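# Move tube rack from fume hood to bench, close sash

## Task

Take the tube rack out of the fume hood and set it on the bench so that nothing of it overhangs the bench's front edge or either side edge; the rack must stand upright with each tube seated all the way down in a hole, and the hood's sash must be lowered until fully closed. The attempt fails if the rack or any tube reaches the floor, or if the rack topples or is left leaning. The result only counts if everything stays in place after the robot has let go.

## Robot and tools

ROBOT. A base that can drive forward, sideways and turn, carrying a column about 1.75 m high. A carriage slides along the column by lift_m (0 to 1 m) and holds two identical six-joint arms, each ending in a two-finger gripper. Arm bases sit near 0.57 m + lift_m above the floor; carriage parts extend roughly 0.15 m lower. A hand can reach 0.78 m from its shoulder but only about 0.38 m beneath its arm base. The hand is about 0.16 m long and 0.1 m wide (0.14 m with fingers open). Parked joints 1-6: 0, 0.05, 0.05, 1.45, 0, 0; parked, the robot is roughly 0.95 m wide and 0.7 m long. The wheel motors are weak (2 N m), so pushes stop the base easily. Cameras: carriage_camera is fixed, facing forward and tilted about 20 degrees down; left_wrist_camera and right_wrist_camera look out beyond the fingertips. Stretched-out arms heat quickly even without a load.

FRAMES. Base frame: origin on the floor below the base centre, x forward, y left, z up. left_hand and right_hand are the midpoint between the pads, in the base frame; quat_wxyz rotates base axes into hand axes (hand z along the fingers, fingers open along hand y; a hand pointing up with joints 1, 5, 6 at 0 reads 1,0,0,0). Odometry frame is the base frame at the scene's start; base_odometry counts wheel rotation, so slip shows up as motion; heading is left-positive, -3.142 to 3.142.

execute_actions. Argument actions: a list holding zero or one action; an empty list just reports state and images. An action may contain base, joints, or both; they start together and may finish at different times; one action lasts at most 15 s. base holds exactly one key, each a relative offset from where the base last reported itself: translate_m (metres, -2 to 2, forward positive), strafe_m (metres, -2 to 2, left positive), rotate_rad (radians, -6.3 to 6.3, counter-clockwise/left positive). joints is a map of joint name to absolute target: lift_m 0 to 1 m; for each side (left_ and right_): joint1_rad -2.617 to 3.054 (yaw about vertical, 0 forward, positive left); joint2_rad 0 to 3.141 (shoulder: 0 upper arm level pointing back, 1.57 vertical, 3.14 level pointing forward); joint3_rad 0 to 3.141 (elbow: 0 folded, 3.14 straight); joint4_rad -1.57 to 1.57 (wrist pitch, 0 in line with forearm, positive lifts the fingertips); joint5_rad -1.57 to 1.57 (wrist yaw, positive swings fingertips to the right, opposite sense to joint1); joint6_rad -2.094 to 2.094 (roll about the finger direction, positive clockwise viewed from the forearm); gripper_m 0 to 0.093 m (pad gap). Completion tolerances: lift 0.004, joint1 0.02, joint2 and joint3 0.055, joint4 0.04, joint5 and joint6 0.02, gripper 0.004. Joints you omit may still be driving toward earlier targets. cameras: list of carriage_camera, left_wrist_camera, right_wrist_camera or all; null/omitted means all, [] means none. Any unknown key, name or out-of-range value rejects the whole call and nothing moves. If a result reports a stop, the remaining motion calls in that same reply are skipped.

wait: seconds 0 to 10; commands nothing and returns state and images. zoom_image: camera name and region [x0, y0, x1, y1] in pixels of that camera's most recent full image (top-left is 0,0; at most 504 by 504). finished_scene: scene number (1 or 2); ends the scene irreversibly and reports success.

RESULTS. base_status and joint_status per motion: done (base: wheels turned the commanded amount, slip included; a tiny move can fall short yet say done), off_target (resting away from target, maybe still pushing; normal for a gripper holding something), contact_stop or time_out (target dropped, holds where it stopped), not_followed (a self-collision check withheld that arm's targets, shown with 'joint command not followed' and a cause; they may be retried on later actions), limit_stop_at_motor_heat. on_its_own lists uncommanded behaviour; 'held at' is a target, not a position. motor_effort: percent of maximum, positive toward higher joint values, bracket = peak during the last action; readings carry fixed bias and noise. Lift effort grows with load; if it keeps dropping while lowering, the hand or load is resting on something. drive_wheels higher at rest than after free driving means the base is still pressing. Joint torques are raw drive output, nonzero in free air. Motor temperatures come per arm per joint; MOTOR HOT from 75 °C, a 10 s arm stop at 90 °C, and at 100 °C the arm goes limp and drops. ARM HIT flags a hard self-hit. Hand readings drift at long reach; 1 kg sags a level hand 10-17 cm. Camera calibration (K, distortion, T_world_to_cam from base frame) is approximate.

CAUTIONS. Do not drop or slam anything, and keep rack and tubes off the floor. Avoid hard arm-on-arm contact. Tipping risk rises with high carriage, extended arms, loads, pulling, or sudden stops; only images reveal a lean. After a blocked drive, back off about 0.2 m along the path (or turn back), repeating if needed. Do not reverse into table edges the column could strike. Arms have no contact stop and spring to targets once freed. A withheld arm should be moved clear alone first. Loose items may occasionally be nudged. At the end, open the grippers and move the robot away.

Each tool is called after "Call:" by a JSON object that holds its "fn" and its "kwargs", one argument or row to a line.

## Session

Call:
{"fn": "execute_actions", "kwargs": {
  "actions": []
}}

Scene clock: 0.00 s.
Joint torques (N m, as the arm reports them, + toward a larger angle): no reading
Motor temperatures (°C, as the motors report them): left_arm=[24 38 31 30 24 24] | right_arm=[24 24 32 25 24 23]
base_odometry: x=+0.000 y=+0.000 heading=+0.000 (m, m, rad; odometry frame)
base_status: not commanded
joint_positions: lift_m=+0.298 left_joint1_rad=-0.011 left_joint2_rad=+0.052 left_joint3_rad=+0.052 left_joint4_rad=+1.399 left_joint5_rad=+0.014 left_joint6_rad=-0.027 left_gripper_m=+0.095 right_joint1_rad=+0.003 right_joint2_rad=+0.033 right_joint3_rad=+0.041 right_joint4_rad=+1.506 right_joint5_rad=-0.044 right_joint6_rad=-0.024 right_gripper_m=+0.094
joint_status: not commanded
motor_effort: lift_m=+23 drive_wheels=+0 (%)
left_hand: x=+0.3122 y=+0.3457 z=+1.2695 quat_wxyz=(+0.996, +0.006, +0.086, -0.020) (m; base frame)
right_hand: x=+0.2834 y=-0.3410 z=+1.2696 quat_wxyz=(+0.999, -0.022, +0.028, -0.010) (m; base frame)
pictures: carriage_camera, left_wrist_camera, right_wrist_camera
camera_calibration (this result's frames):
carriage_camera: T_world_to_cam=[[0.00693451, -0.998534, -0.0536913, 0.0597243], [-0.350838, 0.04785, -0.935213, 1.24654], [0.93641, 0.0253222, -0.349992, 0.256854], [0, 0, 0, 1]] pos_world=[0.196397, -0.00651426, 1.25888]
left_wrist_camera: T_world_to_cam=[[-0.0457654, -0.994209, -0.0972284, 0.483211], [0.654171, 0.0437302, -0.755082, 0.731869], [0.754961, -0.0981606, 0.648381, -0.89568], [0, 0, 0, 1]] pos_world=[0.219551, 0.360487, 1.18035]
right_wrist_camera: T_world_to_cam=[[0.0508906, -0.993141, -0.105265, -0.221761], [0.765943, 0.106451, -0.634034, 0.633777], [0.640891, -0.0483603, 0.766107, -1.05848], [0, 0, 0, 1]] pos_world=[0.204221, -0.338894, 1.1894]
Images, in order (width x height): carriage_camera 504x504, left_wrist_camera 504x504, right_wrist_camera 504x504.

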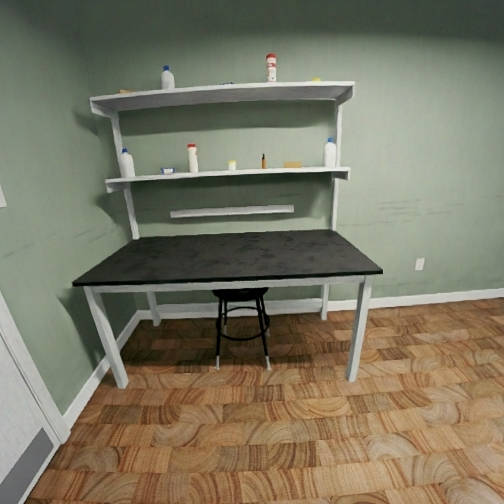

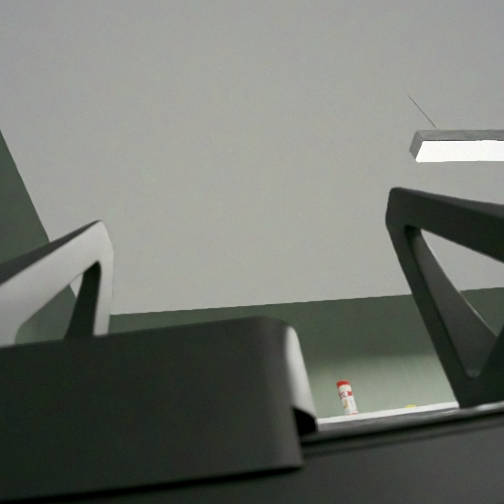

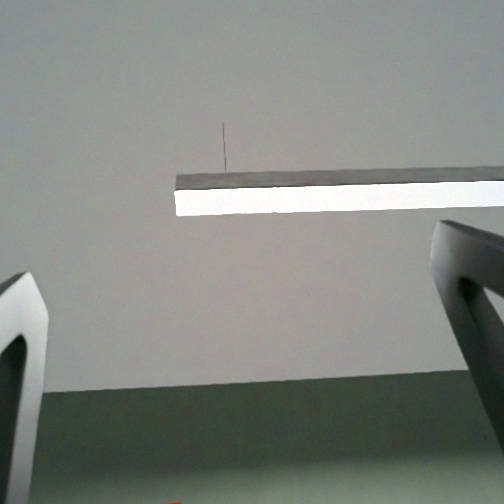

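Bench ahead; hood probably to the right.

Call:
{"fn": "execute_actions", "kwargs": {
  "actions": [
    {"base":{"rotate_rad":-1.57}}
  ],
  "cameras": ["carriage_camera"]
}}

Scene clock: 4.67 s.
Joint torques (N m, as the arm reports them, + toward a larger angle): left_arm=[ 0.08  3.67  5.7  -0.02 -0.02 -0.04] | right_arm=[-0.01  4.63  5.37 -0.14  0.03 -0.14]
Motor temperatures (°C, as the motors report them): left_arm=[24 38 32 30 24 24] | right_arm=[24 25 32 26 24 23]
base_odometry: x=+0.000 y=+0.000 heading=-1.569 (m, m, rad; odometry frame)
base_status: done
joint_positions: lift_m=+0.298 left_joint1_rad=-0.011 left_joint2_rad=+0.052 left_joint3_rad=+0.052 left_joint4_rad=+1.399 left_joint5_rad=+0.014 left_joint6_rad=-0.027 left_gripper_m=+0.095 right_joint1_rad=+0.003 right_joint2_rad=+0.033 right_joint3_rad=+0.041 right_joint4_rad=+1.505 right_joint5_rad=-0.044 right_joint6_rad=-0.024 right_gripper_m=+0.094
joint_status: not commanded
motor_effort: lift_m=+24(23) drive_wheels=+8(29) (%)
left_hand: x=+0.3123 y=+0.3457 z=+1.2695 quat_wxyz=(+0.996, +0.006, +0.086, -0.020) (m; base frame)
right_hand: x=+0.2836 y=-0.3410 z=+1.2696 quat_wxyz=(+0.999, -0.022, +0.028, -0.010) (m; base frame)
pictures: carriage_camera
camera_calibration (this result's frames):
carriage_camera: T_world_to_cam=[[0.00693451, -0.998534, -0.0536913, 0.0597243], [-0.350838, 0.04785, -0.935213, 1.24654], [0.93641, 0.0253222, -0.349992, 0.256854], [0, 0, 0, 1]] pos_world=[0.196397, -0.00651426, 1.25888]
Images, in order (width x height): carriage_camera 504x504.

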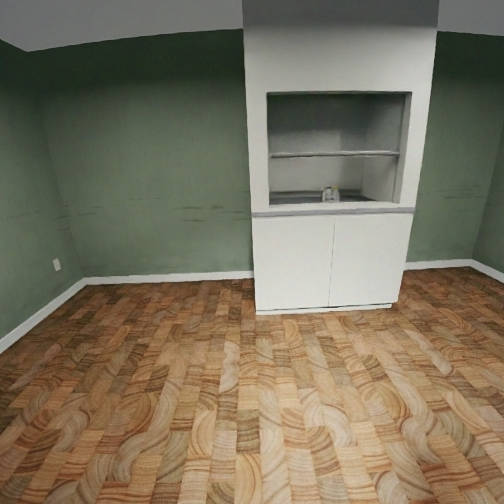

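Call:
{"fn": "execute_actions", "kwargs": {
  "actions": [
    {"base":{"strafe_m":-0.95}}
  ],
  "cameras": []
}}

Call:
{"fn": "execute_actions", "kwargs": {
  "actions": [
    {"base":{"translate_m":0.9},"joints":{"left_joint2_rad":2.2,"left_joint3_rad":1.8,"left_joint4_rad":0.26,"left_joint6_rad":0,"left_gripper_m":0.03}}
  ]
}}

Scene clock: 14.03 s.
Joint torques (N m, as the arm reports them, + toward a larger angle): left_arm=[ 0.06  3.84  5.8  -0.02 -0.06 -0.03] | right_arm=[-0.08  4.66  5.58 -0.14  0.02 -0.15]
Motor temperatures (°C, as the motors report them): left_arm=[24 38 32 30 24 24] | right_arm=[24 25 33 26 24 23]
base_odometry: x=-0.950 y=-0.001 heading=-1.570 (m, m, rad; odometry frame)
base_status: done
joint_positions: lift_m=+0.298 left_joint1_rad=-0.011 left_joint2_rad=+0.052 left_joint3_rad=+0.052 left_joint4_rad=+1.399 left_joint5_rad=+0.014 left_joint6_rad=-0.027 left_gripper_m=+0.095 right_joint1_rad=+0.003 right_joint2_rad=+0.033 right_joint3_rad=+0.041 right_joint4_rad=+1.505 right_joint5_rad=-0.044 right_joint6_rad=-0.024 right_gripper_m=+0.094
joint_status: not commanded
motor_effort: lift_m=+23(23) drive_wheels=-5(34) (%)
left_hand: x=+0.3123 y=+0.3457 z=+1.2695 quat_wxyz=(+0.996, +0.006, +0.086, -0.020) (m; base frame)
right_hand: x=+0.2836 y=-0.3410 z=+1.2696 quat_wxyz=(+0.999, -0.022, +0.028, -0.010) (m; base frame)
pictures: none
No camera images: the call's "cameras" was empty. Leave "cameras" out to get every camera's image.

Scene clock: 18.10 s.
Joint torques (N m, as the arm reports them, + toward a larger angle): left_arm=[  0.02 -15.64   9.05   2.1   -0.05   0.03] | right_arm=[-0.04  4.57  5.26 -0.16  0.03 -0.16]
Motor temperatures (°C, as the motors report them): left_arm=[24 40 33 31 24 24] | right_arm=[24 25 33 26 24 23]
base_odometry: x=-0.950 y=-0.901 heading=-1.570 (m, m, rad; odometry frame)
base_status: done
joint_positions: lift_m=+0.298 left_joint1_rad=-0.011 left_joint2_rad=+2.210 left_joint3_rad=+1.784 left_joint4_rad=+0.255 left_joint5_rad=+0.014 left_joint6_rad=-0.005 left_gripper_m=+0.030 right_joint1_rad=+0.003 right_joint2_rad=+0.033 right_joint3_rad=+0.041 right_joint4_rad=+1.506 right_joint5_rad=-0.044 right_joint6_rad=-0.024 right_gripper_m=+0.094
joint_status: all done
motor_effort: lift_m=+23(23) drive_wheels=-6(34) (%)
left_hand: x=+0.9364 y=+0.3389 z=+1.0768 quat_wxyz=(+0.644, +0.007, +0.765, -0.010) (m; base frame)
right_hand: x=+0.2835 y=-0.3410 z=+1.2696 quat_wxyz=(+0.999, -0.022, +0.028, -0.010) (m; base frame)
pictures: carriage_camera, left_wrist_camera, right_wrist_camera
camera_calibration (this result's frames):
carriage_camera: T_world_to_cam=[[0.00693451, -0.998534, -0.0536913, 0.0597243], [-0.350838, 0.04785, -0.935213, 1.24654], [0.93641, 0.0253222, -0.349992, 0.256855], [0, 0, 0, 1]] pos_world=[0.196397, -0.00651426, 1.25888]
left_wrist_camera: T_world_to_cam=[[-0.111831, -0.993647, 0.012595, 0.429775], [-0.753936, 0.076582, -0.652469, 1.37529], [0.64736, -0.082462, -0.75771, 0.366832], [0, 0, 0, 1]] pos_world=[0.84747, 0.351972, 1.16987]
right_wrist_camera: T_world_to_cam=[[0.0508504, -0.993141, -0.105283, -0.221731], [0.765701, 0.10645, -0.634327, 0.634142], [0.641183, -0.0483594, 0.765862, -1.05831], [0, 0, 0, 1]] pos_world=[0.204284, -0.338894, 1.18943]
Images, in order (width x height): carriage_camera 504x504, left_wrist_camera 504x504, right_wrist_camera 504x504.

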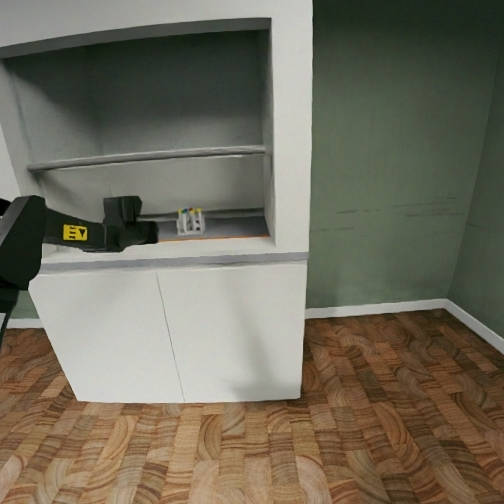

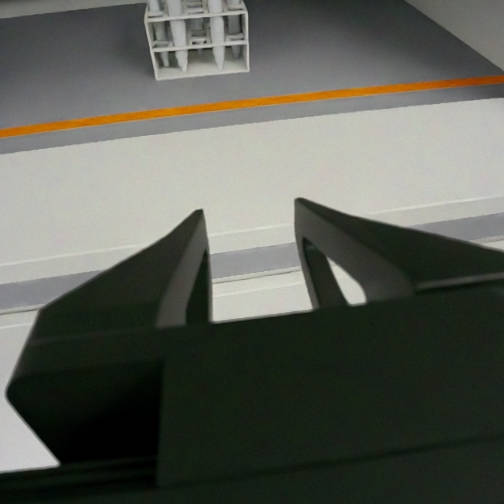

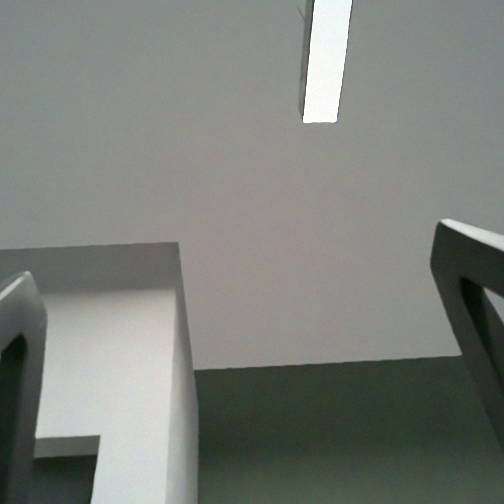

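Call:
{"fn": "execute_actions", "kwargs": {
  "actions": [
    {"base":{"translate_m":0.33},"joints":{"lift_m":0.22,"left_joint4_rad":0.3}}
  ]
}}

Scene clock: 22.50 s.
Joint torques (N m, as the arm reports them, + toward a larger angle): left_arm=[ -0.03 -15.01   8.17   2.01  -0.06   0.02] | right_arm=[-0.02  4.58  5.46 -0.14  0.05 -0.12]
Motor temperatures (°C, as the motors report them): left_arm=[24 43 34 32 24 24] | right_arm=[24 25 33 26 24 23]
base_odometry: x=-0.950 y=-1.231 heading=-1.571 (m, m, rad; odometry frame)
base_status: done
joint_positions: lift_m=+0.220 left_joint1_rad=-0.011 left_joint2_rad=+2.201 left_joint3_rad=+1.792 left_joint4_rad=+0.299 left_joint5_rad=+0.014 left_joint6_rad=-0.005 left_gripper_m=+0.030 right_joint1_rad=+0.003 right_joint2_rad=+0.033 right_joint3_rad=+0.041 right_joint4_rad=+1.506 right_joint5_rad=-0.044 right_joint6_rad=-0.024 right_gripper_m=+0.094
joint_status: all done
motor_effort: lift_m=+22(22) drive_wheels=-5(31) (%)
left_hand: x=+0.9374 y=+0.3389 z=+1.0198 quat_wxyz=(+0.667, +0.007, +0.745, -0.010) (m; base frame)
right_hand: x=+0.2833 y=-0.3410 z=+1.1918 quat_wxyz=(+0.999, -0.022, +0.028, -0.010) (m; base frame)
pictures: carriage_camera, left_wrist_camera, right_wrist_camera
camera_calibration (this result's frames):
carriage_camera: T_world_to_cam=[[0.00693451, -0.998534, -0.0536913, 0.0555487], [-0.350838, 0.04785, -0.935213, 1.1738], [0.93641, 0.0253222, -0.349992, 0.229635], [0, 0, 0, 1]] pos_world=[0.196397, -0.00651426, 1.18111]
left_wrist_camera: T_world_to_cam=[[-0.112413, -0.993641, 0.00636484, 0.437487], [-0.712467, 0.076135, -0.697563, 1.34606], [0.692643, -0.0829501, -0.716495, 0.238687], [0, 0, 0, 1]] pos_world=[0.842878, 0.352022, 1.1072]
right_wrist_camera: T_world_to_cam=[[0.0509307, -0.993141, -0.105246, -0.229975], [0.766185, 0.106451, -0.633742, 0.584126], [0.640599, -0.0483611, 0.766351, -0.999055], [0, 0, 0, 1]] pos_world=[0.204158, -0.338895, 1.11161]
Images, in order (width x height): carriage_camera 504x504, left_wrist_camera 504x504, right_wrist_camera 504x504.

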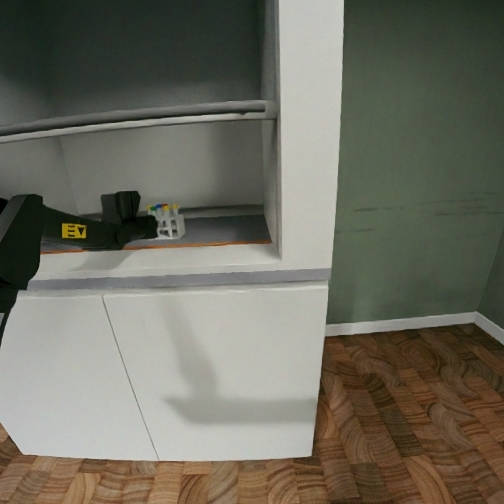

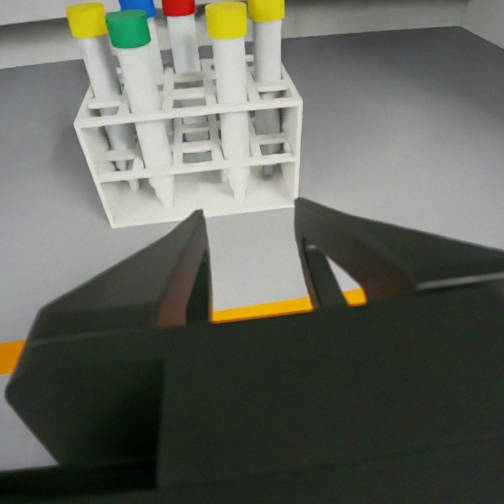

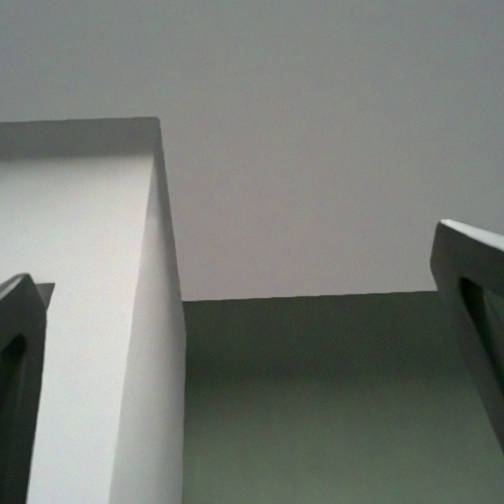

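Call:
{"fn": "execute_actions", "kwargs": {
  "actions": [
    {"base":{"strafe_m":-0.04},"joints":{"lift_m":0.195}}
  ],
  "cameras": []
}}

Call:
{"fn": "execute_actions", "kwargs": {
  "actions": [
    {"base":{"translate_m":0.05}}
  ],
  "cameras": ["left_wrist_camera"]
}}

Scene clock: 25.47 s.
Joint torques (N m, as the arm reports them, + toward a larger angle): left_arm=[  0.16 -15.29   8.03   2.    -0.04   0.04] | right_arm=[-0.07  4.71  5.44 -0.12  0.04 -0.1 ]
Motor temperatures (°C, as the motors report them): left_arm=[24 44 35 32 24 24] | right_arm=[24 25 33 26 24 23]
base_odometry: x=-0.990 y=-1.231 heading=-1.571 (m, m, rad; odometry frame)
base_status: done
joint_positions: lift_m=+0.195 left_joint1_rad=-0.012 left_joint2_rad=+2.204 left_joint3_rad=+1.792 left_joint4_rad=+0.299 left_joint5_rad=+0.014 left_joint6_rad=-0.005 left_gripper_m=+0.030 right_joint1_rad=+0.003 right_joint2_rad=+0.033 right_joint3_rad=+0.041 right_joint4_rad=+1.506 right_joint5_rad=-0.044 right_joint6_rad=-0.024 right_gripper_m=+0.094
joint_status: all done
motor_effort: lift_m=+22(22) drive_wheels=-3(26) (%)
left_hand: x=+0.9378 y=+0.3384 z=+0.9930 quat_wxyz=(+0.666, +0.007, +0.746, -0.011) (m; base frame)
right_hand: x=+0.2833 y=-0.3410 z=+1.1669 quat_wxyz=(+0.999, -0.022, +0.028, -0.010) (m; base frame)
pictures: none
No camera images: the call's "cameras" was empty. Leave "cameras" out to get every camera's image.

Scene clock: 26.63 s.
Joint torques (N m, as the arm reports them, + toward a larger angle): left_arm=[  0.   -15.29   8.28   2.    -0.05   0.03] | right_arm=[ 0.09  4.58  5.5  -0.14  0.03 -0.14]
Motor temperatures (°C, as the motors report them): left_arm=[24 45 35 32 24 24] | right_arm=[24 25 33 26 24 23]
base_odometry: x=-0.990 y=-1.281 heading=-1.571 (m, m, rad; odometry frame)
base_status: done
joint_positions: lift_m=+0.195 left_joint1_rad=-0.012 left_joint2_rad=+2.204 left_joint3_rad=+1.792 left_joint4_rad=+0.299 left_joint5_rad=+0.014 left_joint6_rad=-0.005 left_gripper_m=+0.030 right_joint1_rad=+0.003 right_joint2_rad=+0.033 right_joint3_rad=+0.041 right_joint4_rad=+1.506 right_joint5_rad=-0.044 right_joint6_rad=-0.024 right_gripper_m=+0.094
joint_status: not commanded
motor_effort: lift_m=+22(22) drive_wheels=-5(21) (%)
left_hand: x=+0.9378 y=+0.3384 z=+0.9930 quat_wxyz=(+0.666, +0.007, +0.746, -0.011) (m; base frame)
right_hand: x=+0.2833 y=-0.3410 z=+1.1669 quat_wxyz=(+0.999, -0.022, +0.028, -0.010) (m; base frame)
pictures: left_wrist_camera
camera_calibration (this result's frames):
left_wrist_camera: T_world_to_cam=[[-0.113157, -0.993555, 0.0065976, 0.437632], [-0.714004, 0.076697, -0.695929, 1.32739], [0.690937, -0.0834596, -0.718081, 0.222514], [0, 0, 0, 1]] pos_world=[0.843539, 0.351576, 1.08066]
Images, in order (width x height): left_wrist_camera 504x504.

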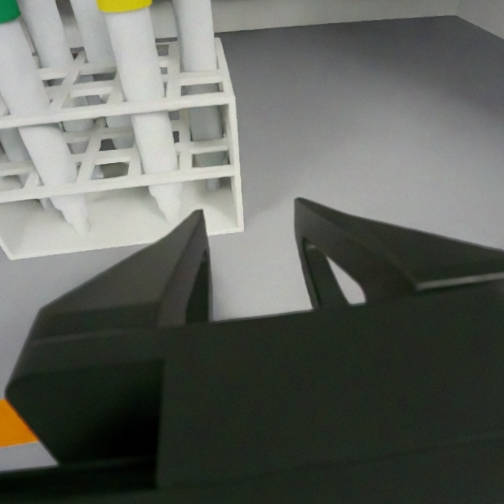

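Call:
{"fn": "execute_actions", "kwargs": {
  "actions": [
    {"base":{"translate_m":0.05}}
  ],
  "cameras": ["left_wrist_camera","carriage_camera"]
}}

Scene clock: 28.80 s.
Joint torques (N m, as the arm reports them, + toward a larger angle): left_arm=[ -0.11 -15.13   8.27   2.01   0.     0.01] | right_arm=[ 0.02  4.49  5.41 -0.15  0.06 -0.15]
Motor temperatures (°C, as the motors report them): left_arm=[24 46 35 33 24 24] | right_arm=[24 26 33 26 24 23]
base_odometry: x=-0.990 y=-1.331 heading=-1.572 (m, m, rad; odometry frame)
base_status: done
joint_positions: lift_m=+0.195 left_joint1_rad=-0.012 left_joint2_rad=+2.204 left_joint3_rad=+1.792 left_joint4_rad=+0.300 left_joint5_rad=+0.014 left_joint6_rad=-0.005 left_gripper_m=+0.030 right_joint1_rad=+0.003 right_joint2_rad=+0.033 right_joint3_rad=+0.041 right_joint4_rad=+1.506 right_joint5_rad=-0.044 right_joint6_rad=-0.024 right_gripper_m=+0.094
joint_status: not commanded
motor_effort: lift_m=+21(22) drive_wheels=-5(32) (%)
left_hand: x=+0.9378 y=+0.3384 z=+0.9931 quat_wxyz=(+0.666, +0.007, +0.746, -0.011) (m; base frame)
right_hand: x=+0.2833 y=-0.3410 z=+1.1669 quat_wxyz=(+0.999, -0.022, +0.028, -0.010) (m; base frame)
pictures: carriage_camera, left_wrist_camera
camera_calibration (this result's frames):
carriage_camera: T_world_to_cam=[[0.00693451, -0.998534, -0.0536913, 0.0542088], [-0.350838, 0.04785, -0.935213, 1.15047], [0.93641, 0.0253222, -0.349992, 0.220901], [0, 0, 0, 1]] pos_world=[0.196397, -0.00651426, 1.15615]
left_wrist_camera: T_world_to_cam=[[-0.113159, -0.993555, 0.00655881, 0.437674], [-0.713738, 0.0766939, -0.696201, 1.32748], [0.691211, -0.0834627, -0.717817, 0.222055], [0, 0, 0, 1]] pos_world=[0.843516, 0.351576, 1.08072]
Images, in order (width x height): carriage_camera 504x504, left_wrist_camera 504x504.

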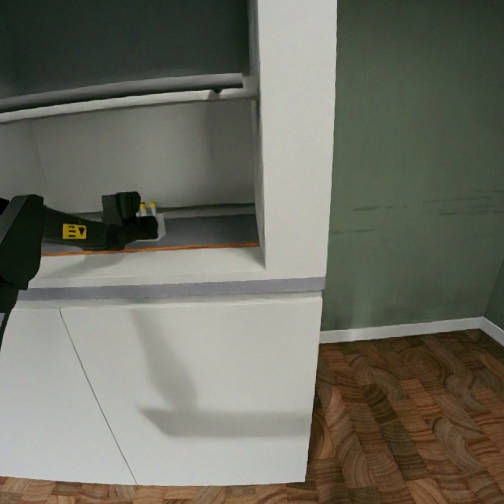

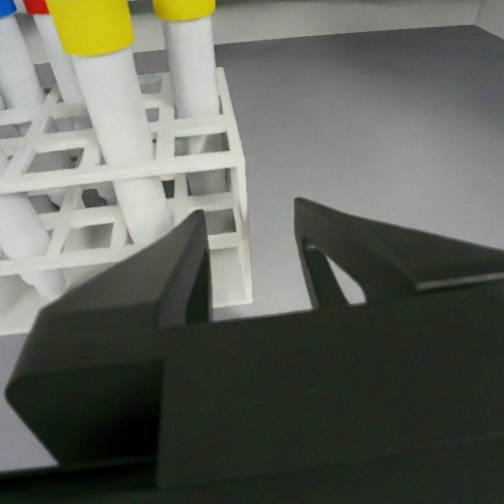

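Call:
{"fn": "execute_actions", "kwargs": {
  "actions": [
    {"base":{"translate_m":0.055}}
  ],
  "cameras": ["left_wrist_camera"]
}}

Scene clock: 31.00 s.
Joint torques (N m, as the arm reports them, + toward a larger angle): left_arm=[ -0.01 -15.39   8.17   1.98   0.     0.03] | right_arm=[-0.17  4.62  5.48 -0.14  0.02 -0.15]
Motor temperatures (°C, as the motors report them): left_arm=[24 47 36 33 24 24] | right_arm=[24 26 33 26 24 23]
base_odometry: x=-0.991 y=-1.386 heading=-1.572 (m, m, rad; odometry frame)
base_status: done
joint_positions: lift_m=+0.195 left_joint1_rad=-0.012 left_joint2_rad=+2.204 left_joint3_rad=+1.792 left_joint4_rad=+0.299 left_joint5_rad=+0.014 left_joint6_rad=-0.005 left_gripper_m=+0.030 right_joint1_rad=+0.003 right_joint2_rad=+0.033 right_joint3_rad=+0.041 right_joint4_rad=+1.506 right_joint5_rad=-0.044 right_joint6_rad=-0.024 right_gripper_m=+0.094
joint_status: not commanded
motor_effort: lift_m=+21(21) drive_wheels=-5(30) (%)
left_hand: x=+0.9378 y=+0.3384 z=+0.9930 quat_wxyz=(+0.666, +0.007, +0.746, -0.011) (m; base frame)
right_hand: x=+0.2834 y=-0.3410 z=+1.1669 quat_wxyz=(+0.999, -0.022, +0.028, -0.010) (m; base frame)
pictures: left_wrist_camera
camera_calibration (this result's frames):
left_wrist_camera: T_world_to_cam=[[-0.113157, -0.993555, 0.0065976, 0.437632], [-0.714004, 0.076697, -0.695929, 1.32739], [0.690937, -0.0834596, -0.718081, 0.222514], [0, 0, 0, 1]] pos_world=[0.843539, 0.351576, 1.08066]
Images, in order (width x height): left_wrist_camera 504x504.

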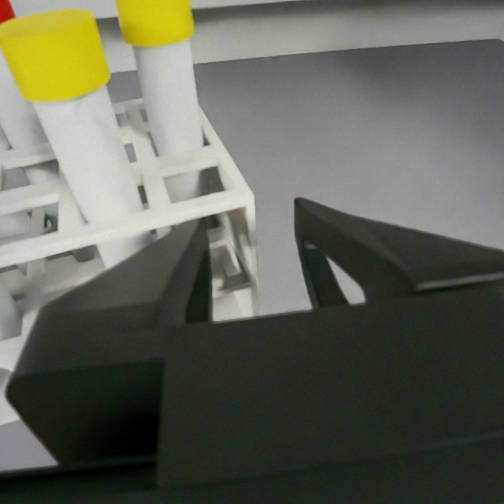

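Call:
{"fn": "execute_actions", "kwargs": {
  "actions": [
    {"base":{"translate_m":0.02}}
  ],
  "cameras": []
}}

Call:
{"fn": "execute_actions", "kwargs": {
  "actions": [
    {"joints":{"left_gripper_m":0}}
  ],
  "cameras": []
}}

Call:
{"fn": "execute_actions", "kwargs": {
  "actions": [
    {"joints":{"lift_m":0.25}}
  ]
}}

Scene clock: 33.47 s.
Joint torques (N m, as the arm reports them, + toward a larger angle): left_arm=[  0.06 -15.24   8.42   2.04  -0.03   0.03] | right_arm=[-0.13  4.63  5.51 -0.19  0.05 -0.16]
Motor temperatures (°C, as the motors report them): left_arm=[24 49 36 33 24 24] | right_arm=[24 26 34 26 24 23]
base_odometry: x=-0.991 y=-1.406 heading=-1.572 (m, m, rad; odometry frame)
base_status: done
joint_positions: lift_m=+0.195 left_joint1_rad=-0.012 left_joint2_rad=+2.204 left_joint3_rad=+1.792 left_joint4_rad=+0.299 left_joint5_rad=+0.014 left_joint6_rad=-0.005 left_gripper_m=+0.030 right_joint1_rad=+0.003 right_joint2_rad=+0.033 right_joint3_rad=+0.041 right_joint4_rad=+1.506 right_joint5_rad=-0.044 right_joint6_rad=-0.024 right_gripper_m=+0.094
joint_status: not commanded
motor_effort: lift_m=+21(22) drive_wheels=-2(33) (%)
left_hand: x=+0.9378 y=+0.3384 z=+0.9929 quat_wxyz=(+0.666, +0.007, +0.746, -0.011) (m; base frame)
right_hand: x=+0.2833 y=-0.3410 z=+1.1669 quat_wxyz=(+0.999, -0.022, +0.028, -0.010) (m; base frame)
pictures: none
No camera images: the call's "cameras" was empty. Leave "cameras" out to get every camera's image.

Scene clock: 34.10 s.
Joint torques (N m, as the arm reports them, + toward a larger angle): left_arm=[ -0.06 -15.24   8.28   2.    -0.05  -0.05] | right_arm=[-0.05  4.53  5.54 -0.14  0.06 -0.12]
Motor temperatures (°C, as the motors report them): left_arm=[24 49 36 34 24 24] | right_arm=[24 26 34 26 24 23]
base_odometry: x=-0.991 y=-1.406 heading=-1.572 (m, m, rad; odometry frame)
base_status: not commanded
joint_positions: lift_m=+0.195 left_joint1_rad=-0.012 left_joint2_rad=+2.204 left_joint3_rad=+1.792 left_joint4_rad=+0.300 left_joint5_rad=+0.014 left_joint6_rad=-0.001 left_gripper_m=+0.002 right_joint1_rad=+0.003 right_joint2_rad=+0.033 right_joint3_rad=+0.041 right_joint4_rad=+1.506 right_joint5_rad=-0.044 right_joint6_rad=-0.024 right_gripper_m=+0.094
joint_status: all done
motor_effort: lift_m=+21(21) drive_wheels=-1(2) (%)
left_hand: x=+0.9379 y=+0.3379 z=+0.9932 quat_wxyz=(+0.667, +0.009, +0.745, -0.010) (m; base frame)
right_hand: x=+0.2833 y=-0.3410 z=+1.1669 quat_wxyz=(+0.999, -0.022, +0.028, -0.010) (m; base frame)
pictures: none
No camera images: the call's "cameras" was empty. Leave "cameras" out to get every camera's image.

Scene clock: 34.93 s.
Joint torques (N m, as the arm reports them, + toward a larger angle): left_arm=[  0.12 -15.04   8.29   2.24   0.    -0.03] | right_arm=[-0.02  4.54  5.51 -0.15  0.05 -0.16]
Motor temperatures (°C, as the motors report them): left_arm=[24 49 36 34 24 24] | right_arm=[24 26 34 26 24 23]
base_odometry: x=-0.991 y=-1.406 heading=-1.572 (m, m, rad; odometry frame)
base_status: not commanded
joint_positions: lift_m=+0.250 left_joint1_rad=-0.012 left_joint2_rad=+2.202 left_joint3_rad=+1.792 left_joint4_rad=+0.276 left_joint5_rad=+0.014 left_joint6_rad=-0.001 left_gripper_m=+0.002 right_joint1_rad=+0.003 right_joint2_rad=+0.033 right_joint3_rad=+0.041 right_joint4_rad=+1.505 right_joint5_rad=-0.044 right_joint6_rad=-0.024 right_gripper_m=+0.094
joint_status: all done
motor_effort: lift_m=+24(29) drive_wheels=-1(3) (%)
left_hand: x=+0.9369 y=+0.3380 z=+1.0431 quat_wxyz=(+0.658, +0.009, +0.753, -0.010) (m; base frame)
right_hand: x=+0.2836 y=-0.3410 z=+1.2216 quat_wxyz=(+0.999, -0.022, +0.028, -0.010) (m; base frame)
pictures: carriage_camera, left_wrist_camera, right_wrist_camera
camera_calibration (this result's frames):
carriage_camera: T_world_to_cam=[[0.00693451, -0.998534, -0.0536913, 0.0571485], [-0.350838, 0.04785, -0.935213, 1.20167], [0.93641, 0.0253222, -0.349992, 0.240064], [0, 0, 0, 1]] pos_world=[0.196397, -0.00651426, 1.21091]
left_wrist_camera: T_world_to_cam=[[-0.113828, -0.993486, 0.00536685, 0.438656], [-0.728838, 0.0798326, -0.680016, 1.35784], [0.675158, -0.0813163, -0.733178, 0.288872], [0, 0, 0, 1]] pos_world=[0.844546, 0.350889, 1.1328]
right_wrist_camera: T_world_to_cam=[[0.0508102, -0.993141, -0.105301, -0.226753], [0.765459, 0.106449, -0.634619, 0.604061], [0.641476, -0.0483586, 0.765618, -1.02141], [0, 0, 0, 1]] pos_world=[0.204347, -0.338894, 1.14148]
Images, in order (width x height): carriage_camera 504x504, left_wrist_camera 504x504, right_wrist_camera 504x504.

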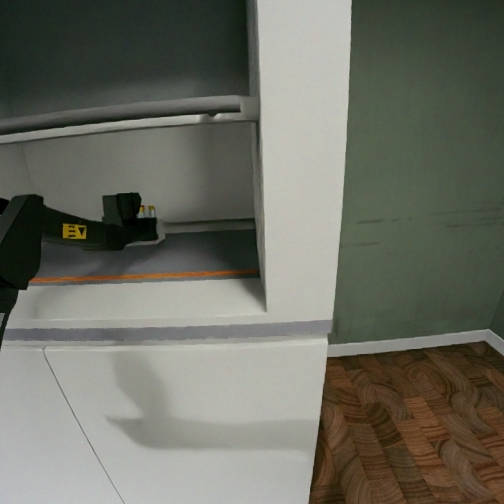

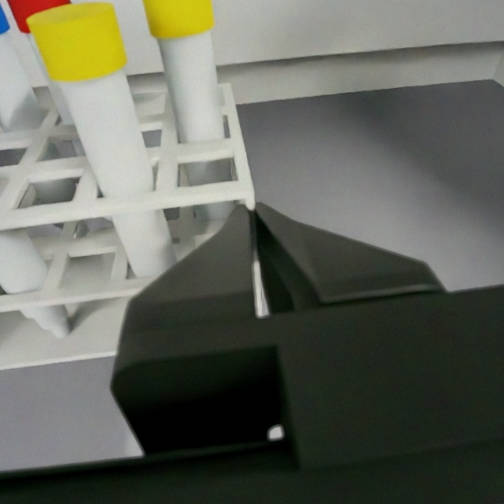

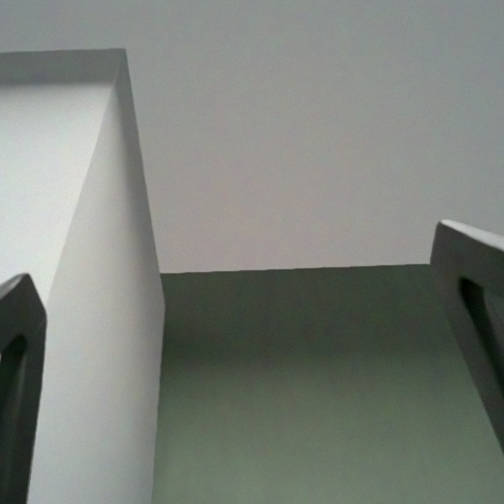

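Call:
{"fn": "execute_actions", "kwargs": {
  "actions": [
    {"base":{"translate_m":-1.1},"joints":{"lift_m":0.28}}
  ]
}}

Call:
{"fn": "execute_actions", "kwargs": {
  "actions": [
    {"base":{"rotate_rad":1.572}}
  ]
}}

Scene clock: 41.37 s.
Joint torques (N m, as the arm reports them, + toward a larger angle): left_arm=[  0.01 -15.39   8.28   2.26  -0.02   0.  ] | right_arm=[-0.09  4.69  5.54 -0.12  0.05 -0.14]
Motor temperatures (°C, as the motors report them): left_arm=[24 52 37 35 24 24] | right_arm=[24 26 34 26 24 23]
base_odometry: x=-0.989 y=-0.306 heading=-1.572 (m, m, rad; odometry frame)
base_status: done
joint_positions: lift_m=+0.280 left_joint1_rad=-0.011 left_joint2_rad=+2.205 left_joint3_rad=+1.792 left_joint4_rad=+0.273 left_joint5_rad=+0.014 left_joint6_rad=-0.002 left_gripper_m=+0.002 right_joint1_rad=+0.003 right_joint2_rad=+0.033 right_joint3_rad=+0.041 right_joint4_rad=+1.502 right_joint5_rad=-0.044 right_joint6_rad=-0.024 right_gripper_m=+0.094
joint_status: all done
motor_effort: lift_m=+24(30) drive_wheels=-3(47) (%)
left_hand: x=+0.9372 y=+0.3386 z=+1.0703 quat_wxyz=(+0.656, +0.008, +0.755, -0.010) (m; base frame)
right_hand: x=+0.2842 y=-0.3410 z=+1.2516 quat_wxyz=(+0.999, -0.022, +0.030, -0.010) (m; base frame)
pictures: carriage_camera, left_wrist_camera, right_wrist_camera
camera_calibration (this result's frames):
carriage_camera: T_world_to_cam=[[0.00693451, -0.998534, -0.0536913, 0.0587582], [-0.350838, 0.04785, -0.935213, 1.22971], [0.93641, 0.0253222, -0.349992, 0.250557], [0, 0, 0, 1]] pos_world=[0.196397, -0.00651426, 1.24089]
left_wrist_camera: T_world_to_cam=[[-0.113351, -0.993534, 0.00650815, 0.43752], [-0.733275, 0.0792351, -0.675299, 1.37581], [0.670417, -0.0813184, -0.737515, 0.317718], [0, 0, 0, 1]] pos_world=[0.845433, 0.351515, 1.16056]
right_wrist_camera: T_world_to_cam=[[0.0505289, -0.993142, -0.105429, -0.223393], [0.763762, 0.106444, -0.636661, 0.625598], [0.643518, -0.0483527, 0.763902, -1.04318], [0, 0, 0, 1]] pos_world=[0.204788, -0.338893, 1.17163]
Images, in order (width x height): carriage_camera 504x504, left_wrist_camera 504x504, right_wrist_camera 504x504.

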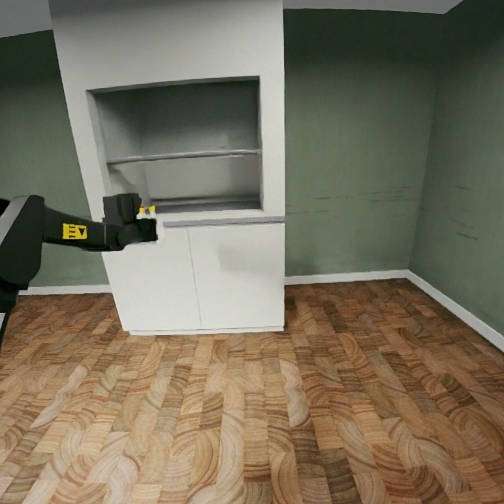

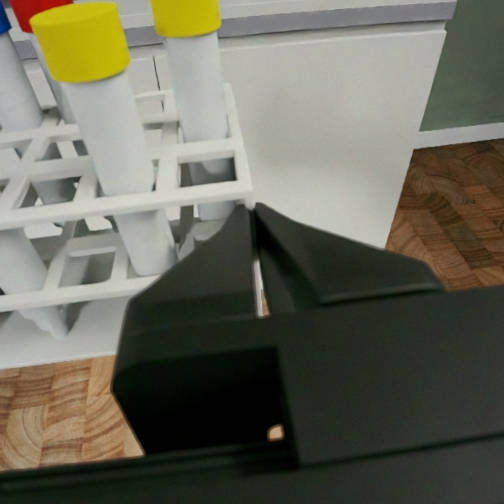

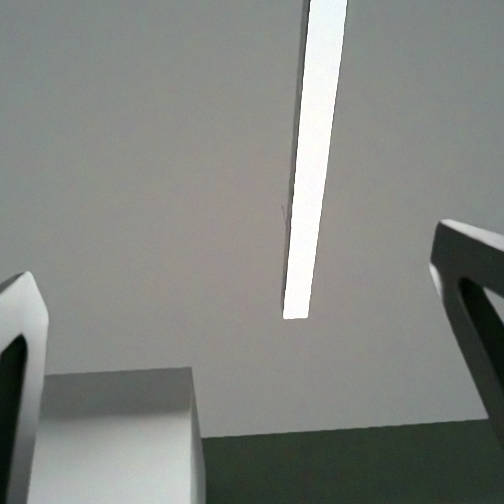

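Scene clock: 44.47 s.
Joint torques (N m, as the arm reports them, + toward a larger angle): left_arm=[ -0.52 -15.38   8.24   2.23  -0.03  -0.02] | right_arm=[-0.15  4.59  5.52 -0.12  0.03 -0.13]
Motor temperatures (°C, as the motors report them): left_arm=[24 53 37 35 24 24] | right_arm=[24 26 34 26 24 23]
base_odometry: x=-0.989 y=-0.306 heading=-0.001 (m, m, rad; odometry frame)
base_status: done
joint_positions: lift_m=+0.280 left_joint1_rad=-0.001 left_joint2_rad=+2.205 left_joint3_rad=+1.792 left_joint4_rad=+0.273 left_joint5_rad=+0.011 left_joint6_rad=-0.002 left_gripper_m=+0.002 right_joint1_rad=+0.003 right_joint2_rad=+0.033 right_joint3_rad=+0.041 right_joint4_rad=+1.502 right_joint5_rad=-0.044 right_joint6_rad=-0.024 right_gripper_m=+0.094
joint_status: not commanded
motor_effort: lift_m=+24(24) drive_wheels=+7(35) (%)
left_hand: x=+0.9373 y=+0.3458 z=+1.0703 quat_wxyz=(+0.656, +0.004, +0.755, -0.005) (m; base frame)
right_hand: x=+0.2842 y=-0.3410 z=+1.2516 quat_wxyz=(+0.999, -0.022, +0.030, -0.010) (m; base frame)
pictures: carriage_camera, left_wrist_camera, right_wrist_camera
camera_calibration (this result's frames):
carriage_camera: T_world_to_cam=[[0.00693451, -0.998534, -0.0536913, 0.0587582], [-0.350838, 0.04785, -0.935213, 1.22971], [0.93641, 0.0253222, -0.349992, 0.250557], [0, 0, 0, 1]] pos_world=[0.196397, -0.00651426, 1.24089]
left_wrist_camera: T_world_to_cam=[[-0.100486, -0.99492, 0.00608287, 0.433511], [-0.734239, 0.0700288, -0.67527, 1.37935], [0.671413, -0.0723213, -0.737546, 0.314239], [0, 0, 0, 1]] pos_world=[0.845347, 0.357441, 1.16056]
right_wrist_camera: T_world_to_cam=[[0.0505289, -0.993142, -0.105429, -0.223393], [0.763762, 0.106444, -0.636661, 0.625598], [0.643518, -0.0483527, 0.763902, -1.04318], [0, 0, 0, 1]] pos_world=[0.204788, -0.338893, 1.17163]
Images, in order (width x height): carriage_camera 504x504, left_wrist_camera 504x504, right_wrist_camera 504x504.

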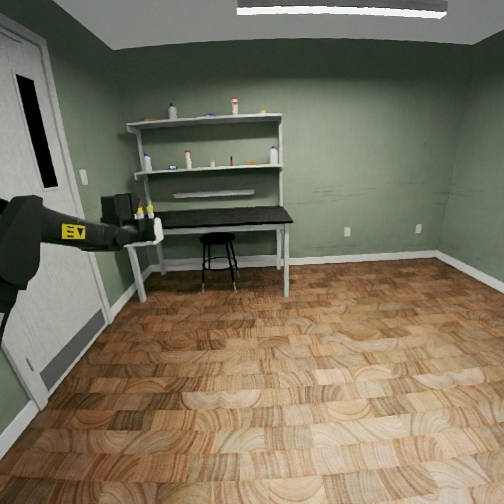

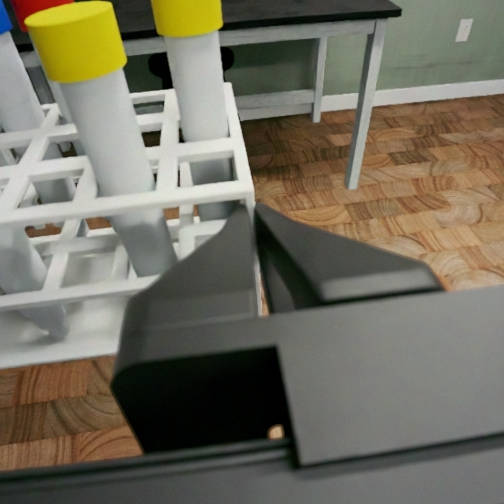

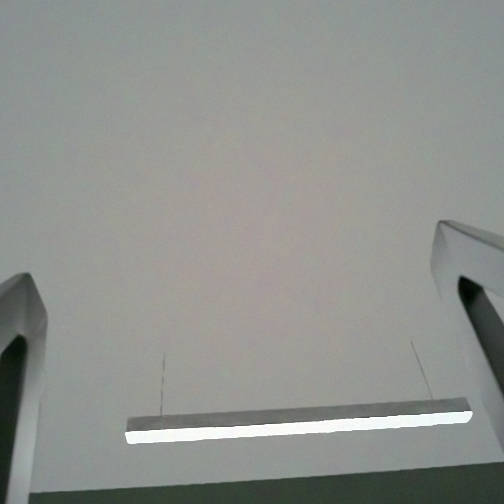

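Call:
{"fn": "execute_actions", "kwargs": {
  "actions": [
    {"base":{"translate_m":1.4},"joints":{"lift_m":0.32}}
  ],
  "cameras": ["carriage_camera","left_wrist_camera"]
}}

Call:
{"fn": "execute_actions", "kwargs": {
  "actions": [
    {"joints":{"lift_m":0.22}}
  ],
  "cameras": ["carriage_camera","left_wrist_camera"]
}}

Scene clock: 50.93 s.
Joint torques (N m, as the arm reports them, + toward a larger angle): left_arm=[ -0.5  -14.71   8.26   2.29  -0.03  -0.03] | right_arm=[ 0.02  4.59  5.47 -0.18  0.05 -0.14]
Motor temperatures (°C, as the motors report them): left_arm=[24 55 38 36 24 24] | right_arm=[24 26 34 26 24 23]
base_odometry: x=+0.411 y=-0.306 heading=+0.000 (m, m, rad; odometry frame)
base_status: done
joint_positions: lift_m=+0.320 left_joint1_rad=-0.002 left_joint2_rad=+2.199 left_joint3_rad=+1.792 left_joint4_rad=+0.274 left_joint5_rad=+0.012 left_joint6_rad=-0.002 left_gripper_m=+0.002 right_joint1_rad=+0.003 right_joint2_rad=+0.033 right_joint3_rad=+0.041 right_joint4_rad=+1.506 right_joint5_rad=-0.043 right_joint6_rad=-0.024 right_gripper_m=+0.094
joint_status: all done
motor_effort: lift_m=+24(29) drive_wheels=-6(38) (%)
left_hand: x=+0.9366 y=+0.3449 z=+1.1144 quat_wxyz=(+0.658, +0.004, +0.753, -0.006) (m; base frame)
right_hand: x=+0.2833 y=-0.3411 z=+1.2917 quat_wxyz=(+0.999, -0.022, +0.028, -0.010) (m; base frame)
pictures: carriage_camera, left_wrist_camera
camera_calibration (this result's frames):
carriage_camera: T_world_to_cam=[[0.00693451, -0.998534, -0.0536913, 0.0609096], [-0.350838, 0.04785, -0.935213, 1.26718], [0.93641, 0.0253222, -0.349992, 0.264581], [0, 0, 0, 1]] pos_world=[0.196397, -0.00651426, 1.28096]
left_wrist_camera: T_world_to_cam=[[-0.102042, -0.994765, 0.00541378, 0.434493], [-0.729218, 0.0710985, -0.680578, 1.40952], [0.67663, -0.0733953, -0.732656, 0.337271], [0, 0, 0, 1]] pos_world=[0.843977, 0.356758, 1.20404]
Images, in order (width x height): carriage_camera 504x504, left_wrist_camera 504x504.

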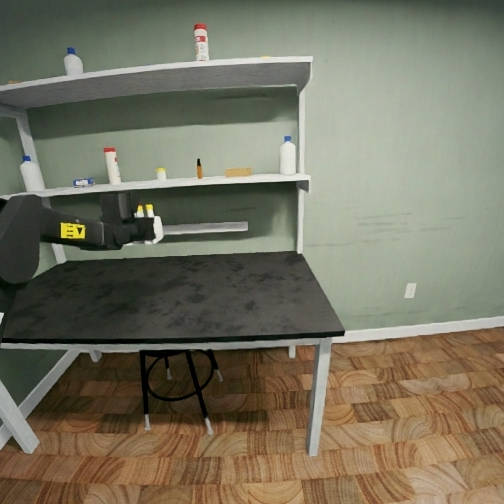

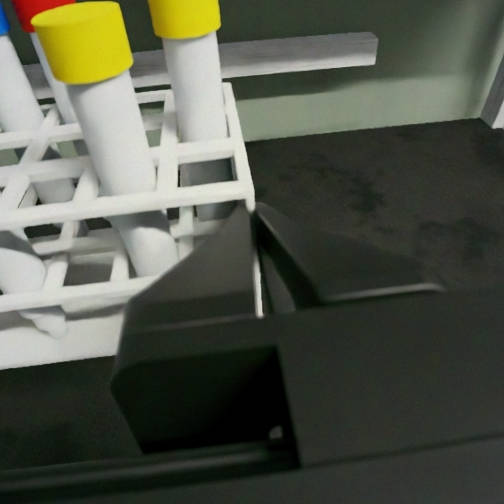

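Scene clock: 51.90 s.
Joint torques (N m, as the arm reports them, + toward a larger angle): left_arm=[ -0.64 -15.95   8.53   2.34  -0.02  -0.03] | right_arm=[-0.05  4.46  5.61 -0.16  0.04 -0.13]
Motor temperatures (°C, as the motors report them): left_arm=[24 56 38 36 24 24] | right_arm=[24 26 34 26 24 23]
base_odometry: x=+0.411 y=-0.306 heading=+0.000 (m, m, rad; odometry frame)
base_status: not commanded
joint_positions: lift_m=+0.220 left_joint1_rad=-0.002 left_joint2_rad=+2.211 left_joint3_rad=+1.792 left_joint4_rad=+0.266 left_joint5_rad=+0.012 left_joint6_rad=-0.002 left_gripper_m=+0.002 right_joint1_rad=+0.003 right_joint2_rad=+0.033 right_joint3_rad=+0.041 right_joint4_rad=+1.506 right_joint5_rad=-0.043 right_joint6_rad=-0.024 right_gripper_m=+0.094
joint_status: all done
motor_effort: lift_m=+22(23) drive_wheels=-4(6) (%)
left_hand: x=+0.9379 y=+0.3449 z=+1.0050 quat_wxyz=(+0.651, +0.004, +0.759, -0.006) (m; base frame)
right_hand: x=+0.2833 y=-0.3411 z=+1.1919 quat_wxyz=(+0.999, -0.022, +0.028, -0.010) (m; base frame)
pictures: carriage_camera, left_wrist_camera
camera_calibration (this result's frames):
carriage_camera: T_world_to_cam=[[0.00693451, -0.998534, -0.0536913, 0.0555502], [-0.350838, 0.04785, -0.935213, 1.17383], [0.93641, 0.0253222, -0.349992, 0.229645], [0, 0, 0, 1]] pos_world=[0.196397, -0.00651426, 1.18114]
left_wrist_camera: T_world_to_cam=[[-0.101915, -0.994766, 0.00738969, 0.433111], [-0.742574, 0.0711304, -0.665976, 1.33383], [0.661965, -0.0733603, -0.745936, 0.283299], [0, 0, 0, 1]] pos_world=[0.847077, 0.356751, 1.09642]
Images, in order (width x height): carriage_camera 504x504, left_wrist_camera 504x504.

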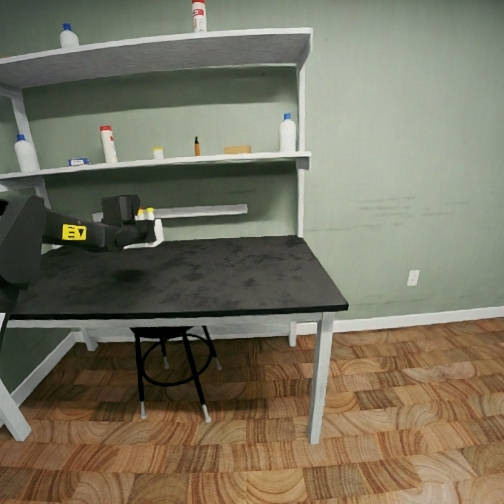

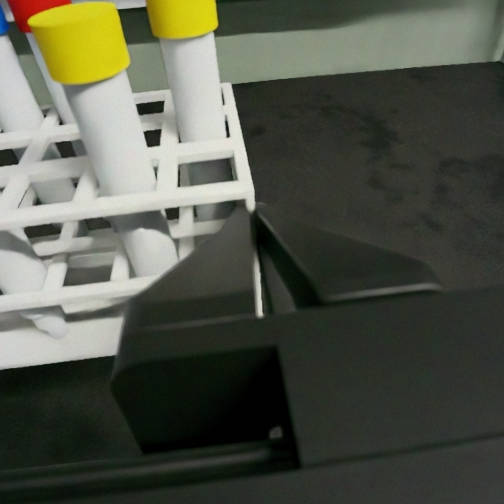

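Call:
{"fn": "execute_actions", "kwargs": {
  "actions": [
    {"joints":{"lift_m":0.11}}
  ],
  "cameras": ["carriage_camera","left_wrist_camera"]
}}

Scene clock: 54.30 s.
Joint torques (N m, as the arm reports them, + toward a larger angle): left_arm=[ -0.44 -16.08   8.3    2.31  -0.01  -0.02] | right_arm=[-0.06  4.66  5.42 -0.15  0.07 -0.12]
Motor temperatures (°C, as the motors report them): left_arm=[24 57 38 36 24 24] | right_arm=[24 26 34 26 24 23]
base_odometry: x=+0.411 y=-0.306 heading=+0.000 (m, m, rad; odometry frame)
base_status: not commanded
joint_positions: lift_m=+0.110 left_joint1_rad=-0.002 left_joint2_rad=+2.213 left_joint3_rad=+1.792 left_joint4_rad=+0.267 left_joint5_rad=+0.012 left_joint6_rad=-0.002 left_gripper_m=+0.002 right_joint1_rad=+0.003 right_joint2_rad=+0.033 right_joint3_rad=+0.041 right_joint4_rad=+1.506 right_joint5_rad=-0.043 right_joint6_rad=-0.024 right_gripper_m=+0.094
joint_status: all done
motor_effort: lift_m=+22(22) drive_wheels=-4(5) (%)
left_hand: x=+0.9381 y=+0.3449 z=+0.8943 quat_wxyz=(+0.651, +0.004, +0.759, -0.006) (m; base frame)
right_hand: x=+0.2834 y=-0.3411 z=+1.0818 quat_wxyz=(+0.999, -0.022, +0.028, -0.010) (m; base frame)
pictures: carriage_camera, left_wrist_camera
camera_calibration (this result's frames):
carriage_camera: T_world_to_cam=[[0.00693451, -0.998534, -0.0536913, 0.0496427], [-0.350838, 0.04785, -0.935213, 1.07093], [0.93641, 0.0253222, -0.349992, 0.191137], [0, 0, 0, 1]] pos_world=[0.196397, -0.00651426, 1.07111]
left_wrist_camera: T_world_to_cam=[[-0.102229, -0.99473, 0.00786123, 0.433749], [-0.742809, 0.0710779, -0.66572, 1.26028], [0.661652, -0.0738953, -0.746161, 0.20121], [0, 0, 0, 1]] pos_world=[0.847355, 0.356753, 0.985715]
Images, in order (width x height): carriage_camera 504x504, left_wrist_camera 504x504.

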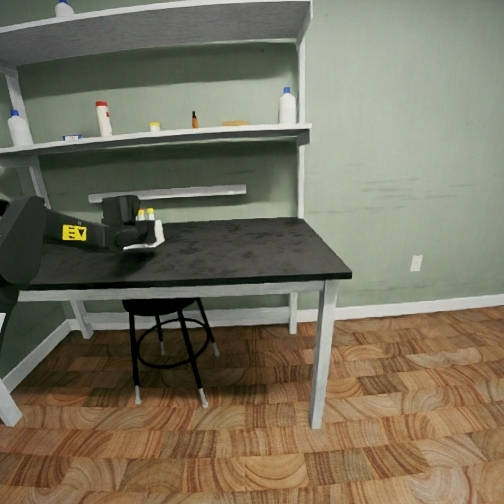

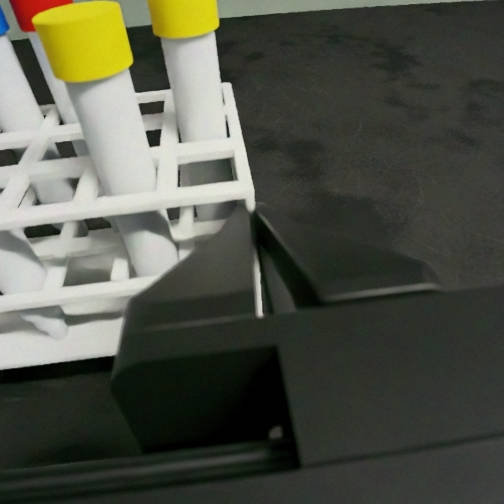

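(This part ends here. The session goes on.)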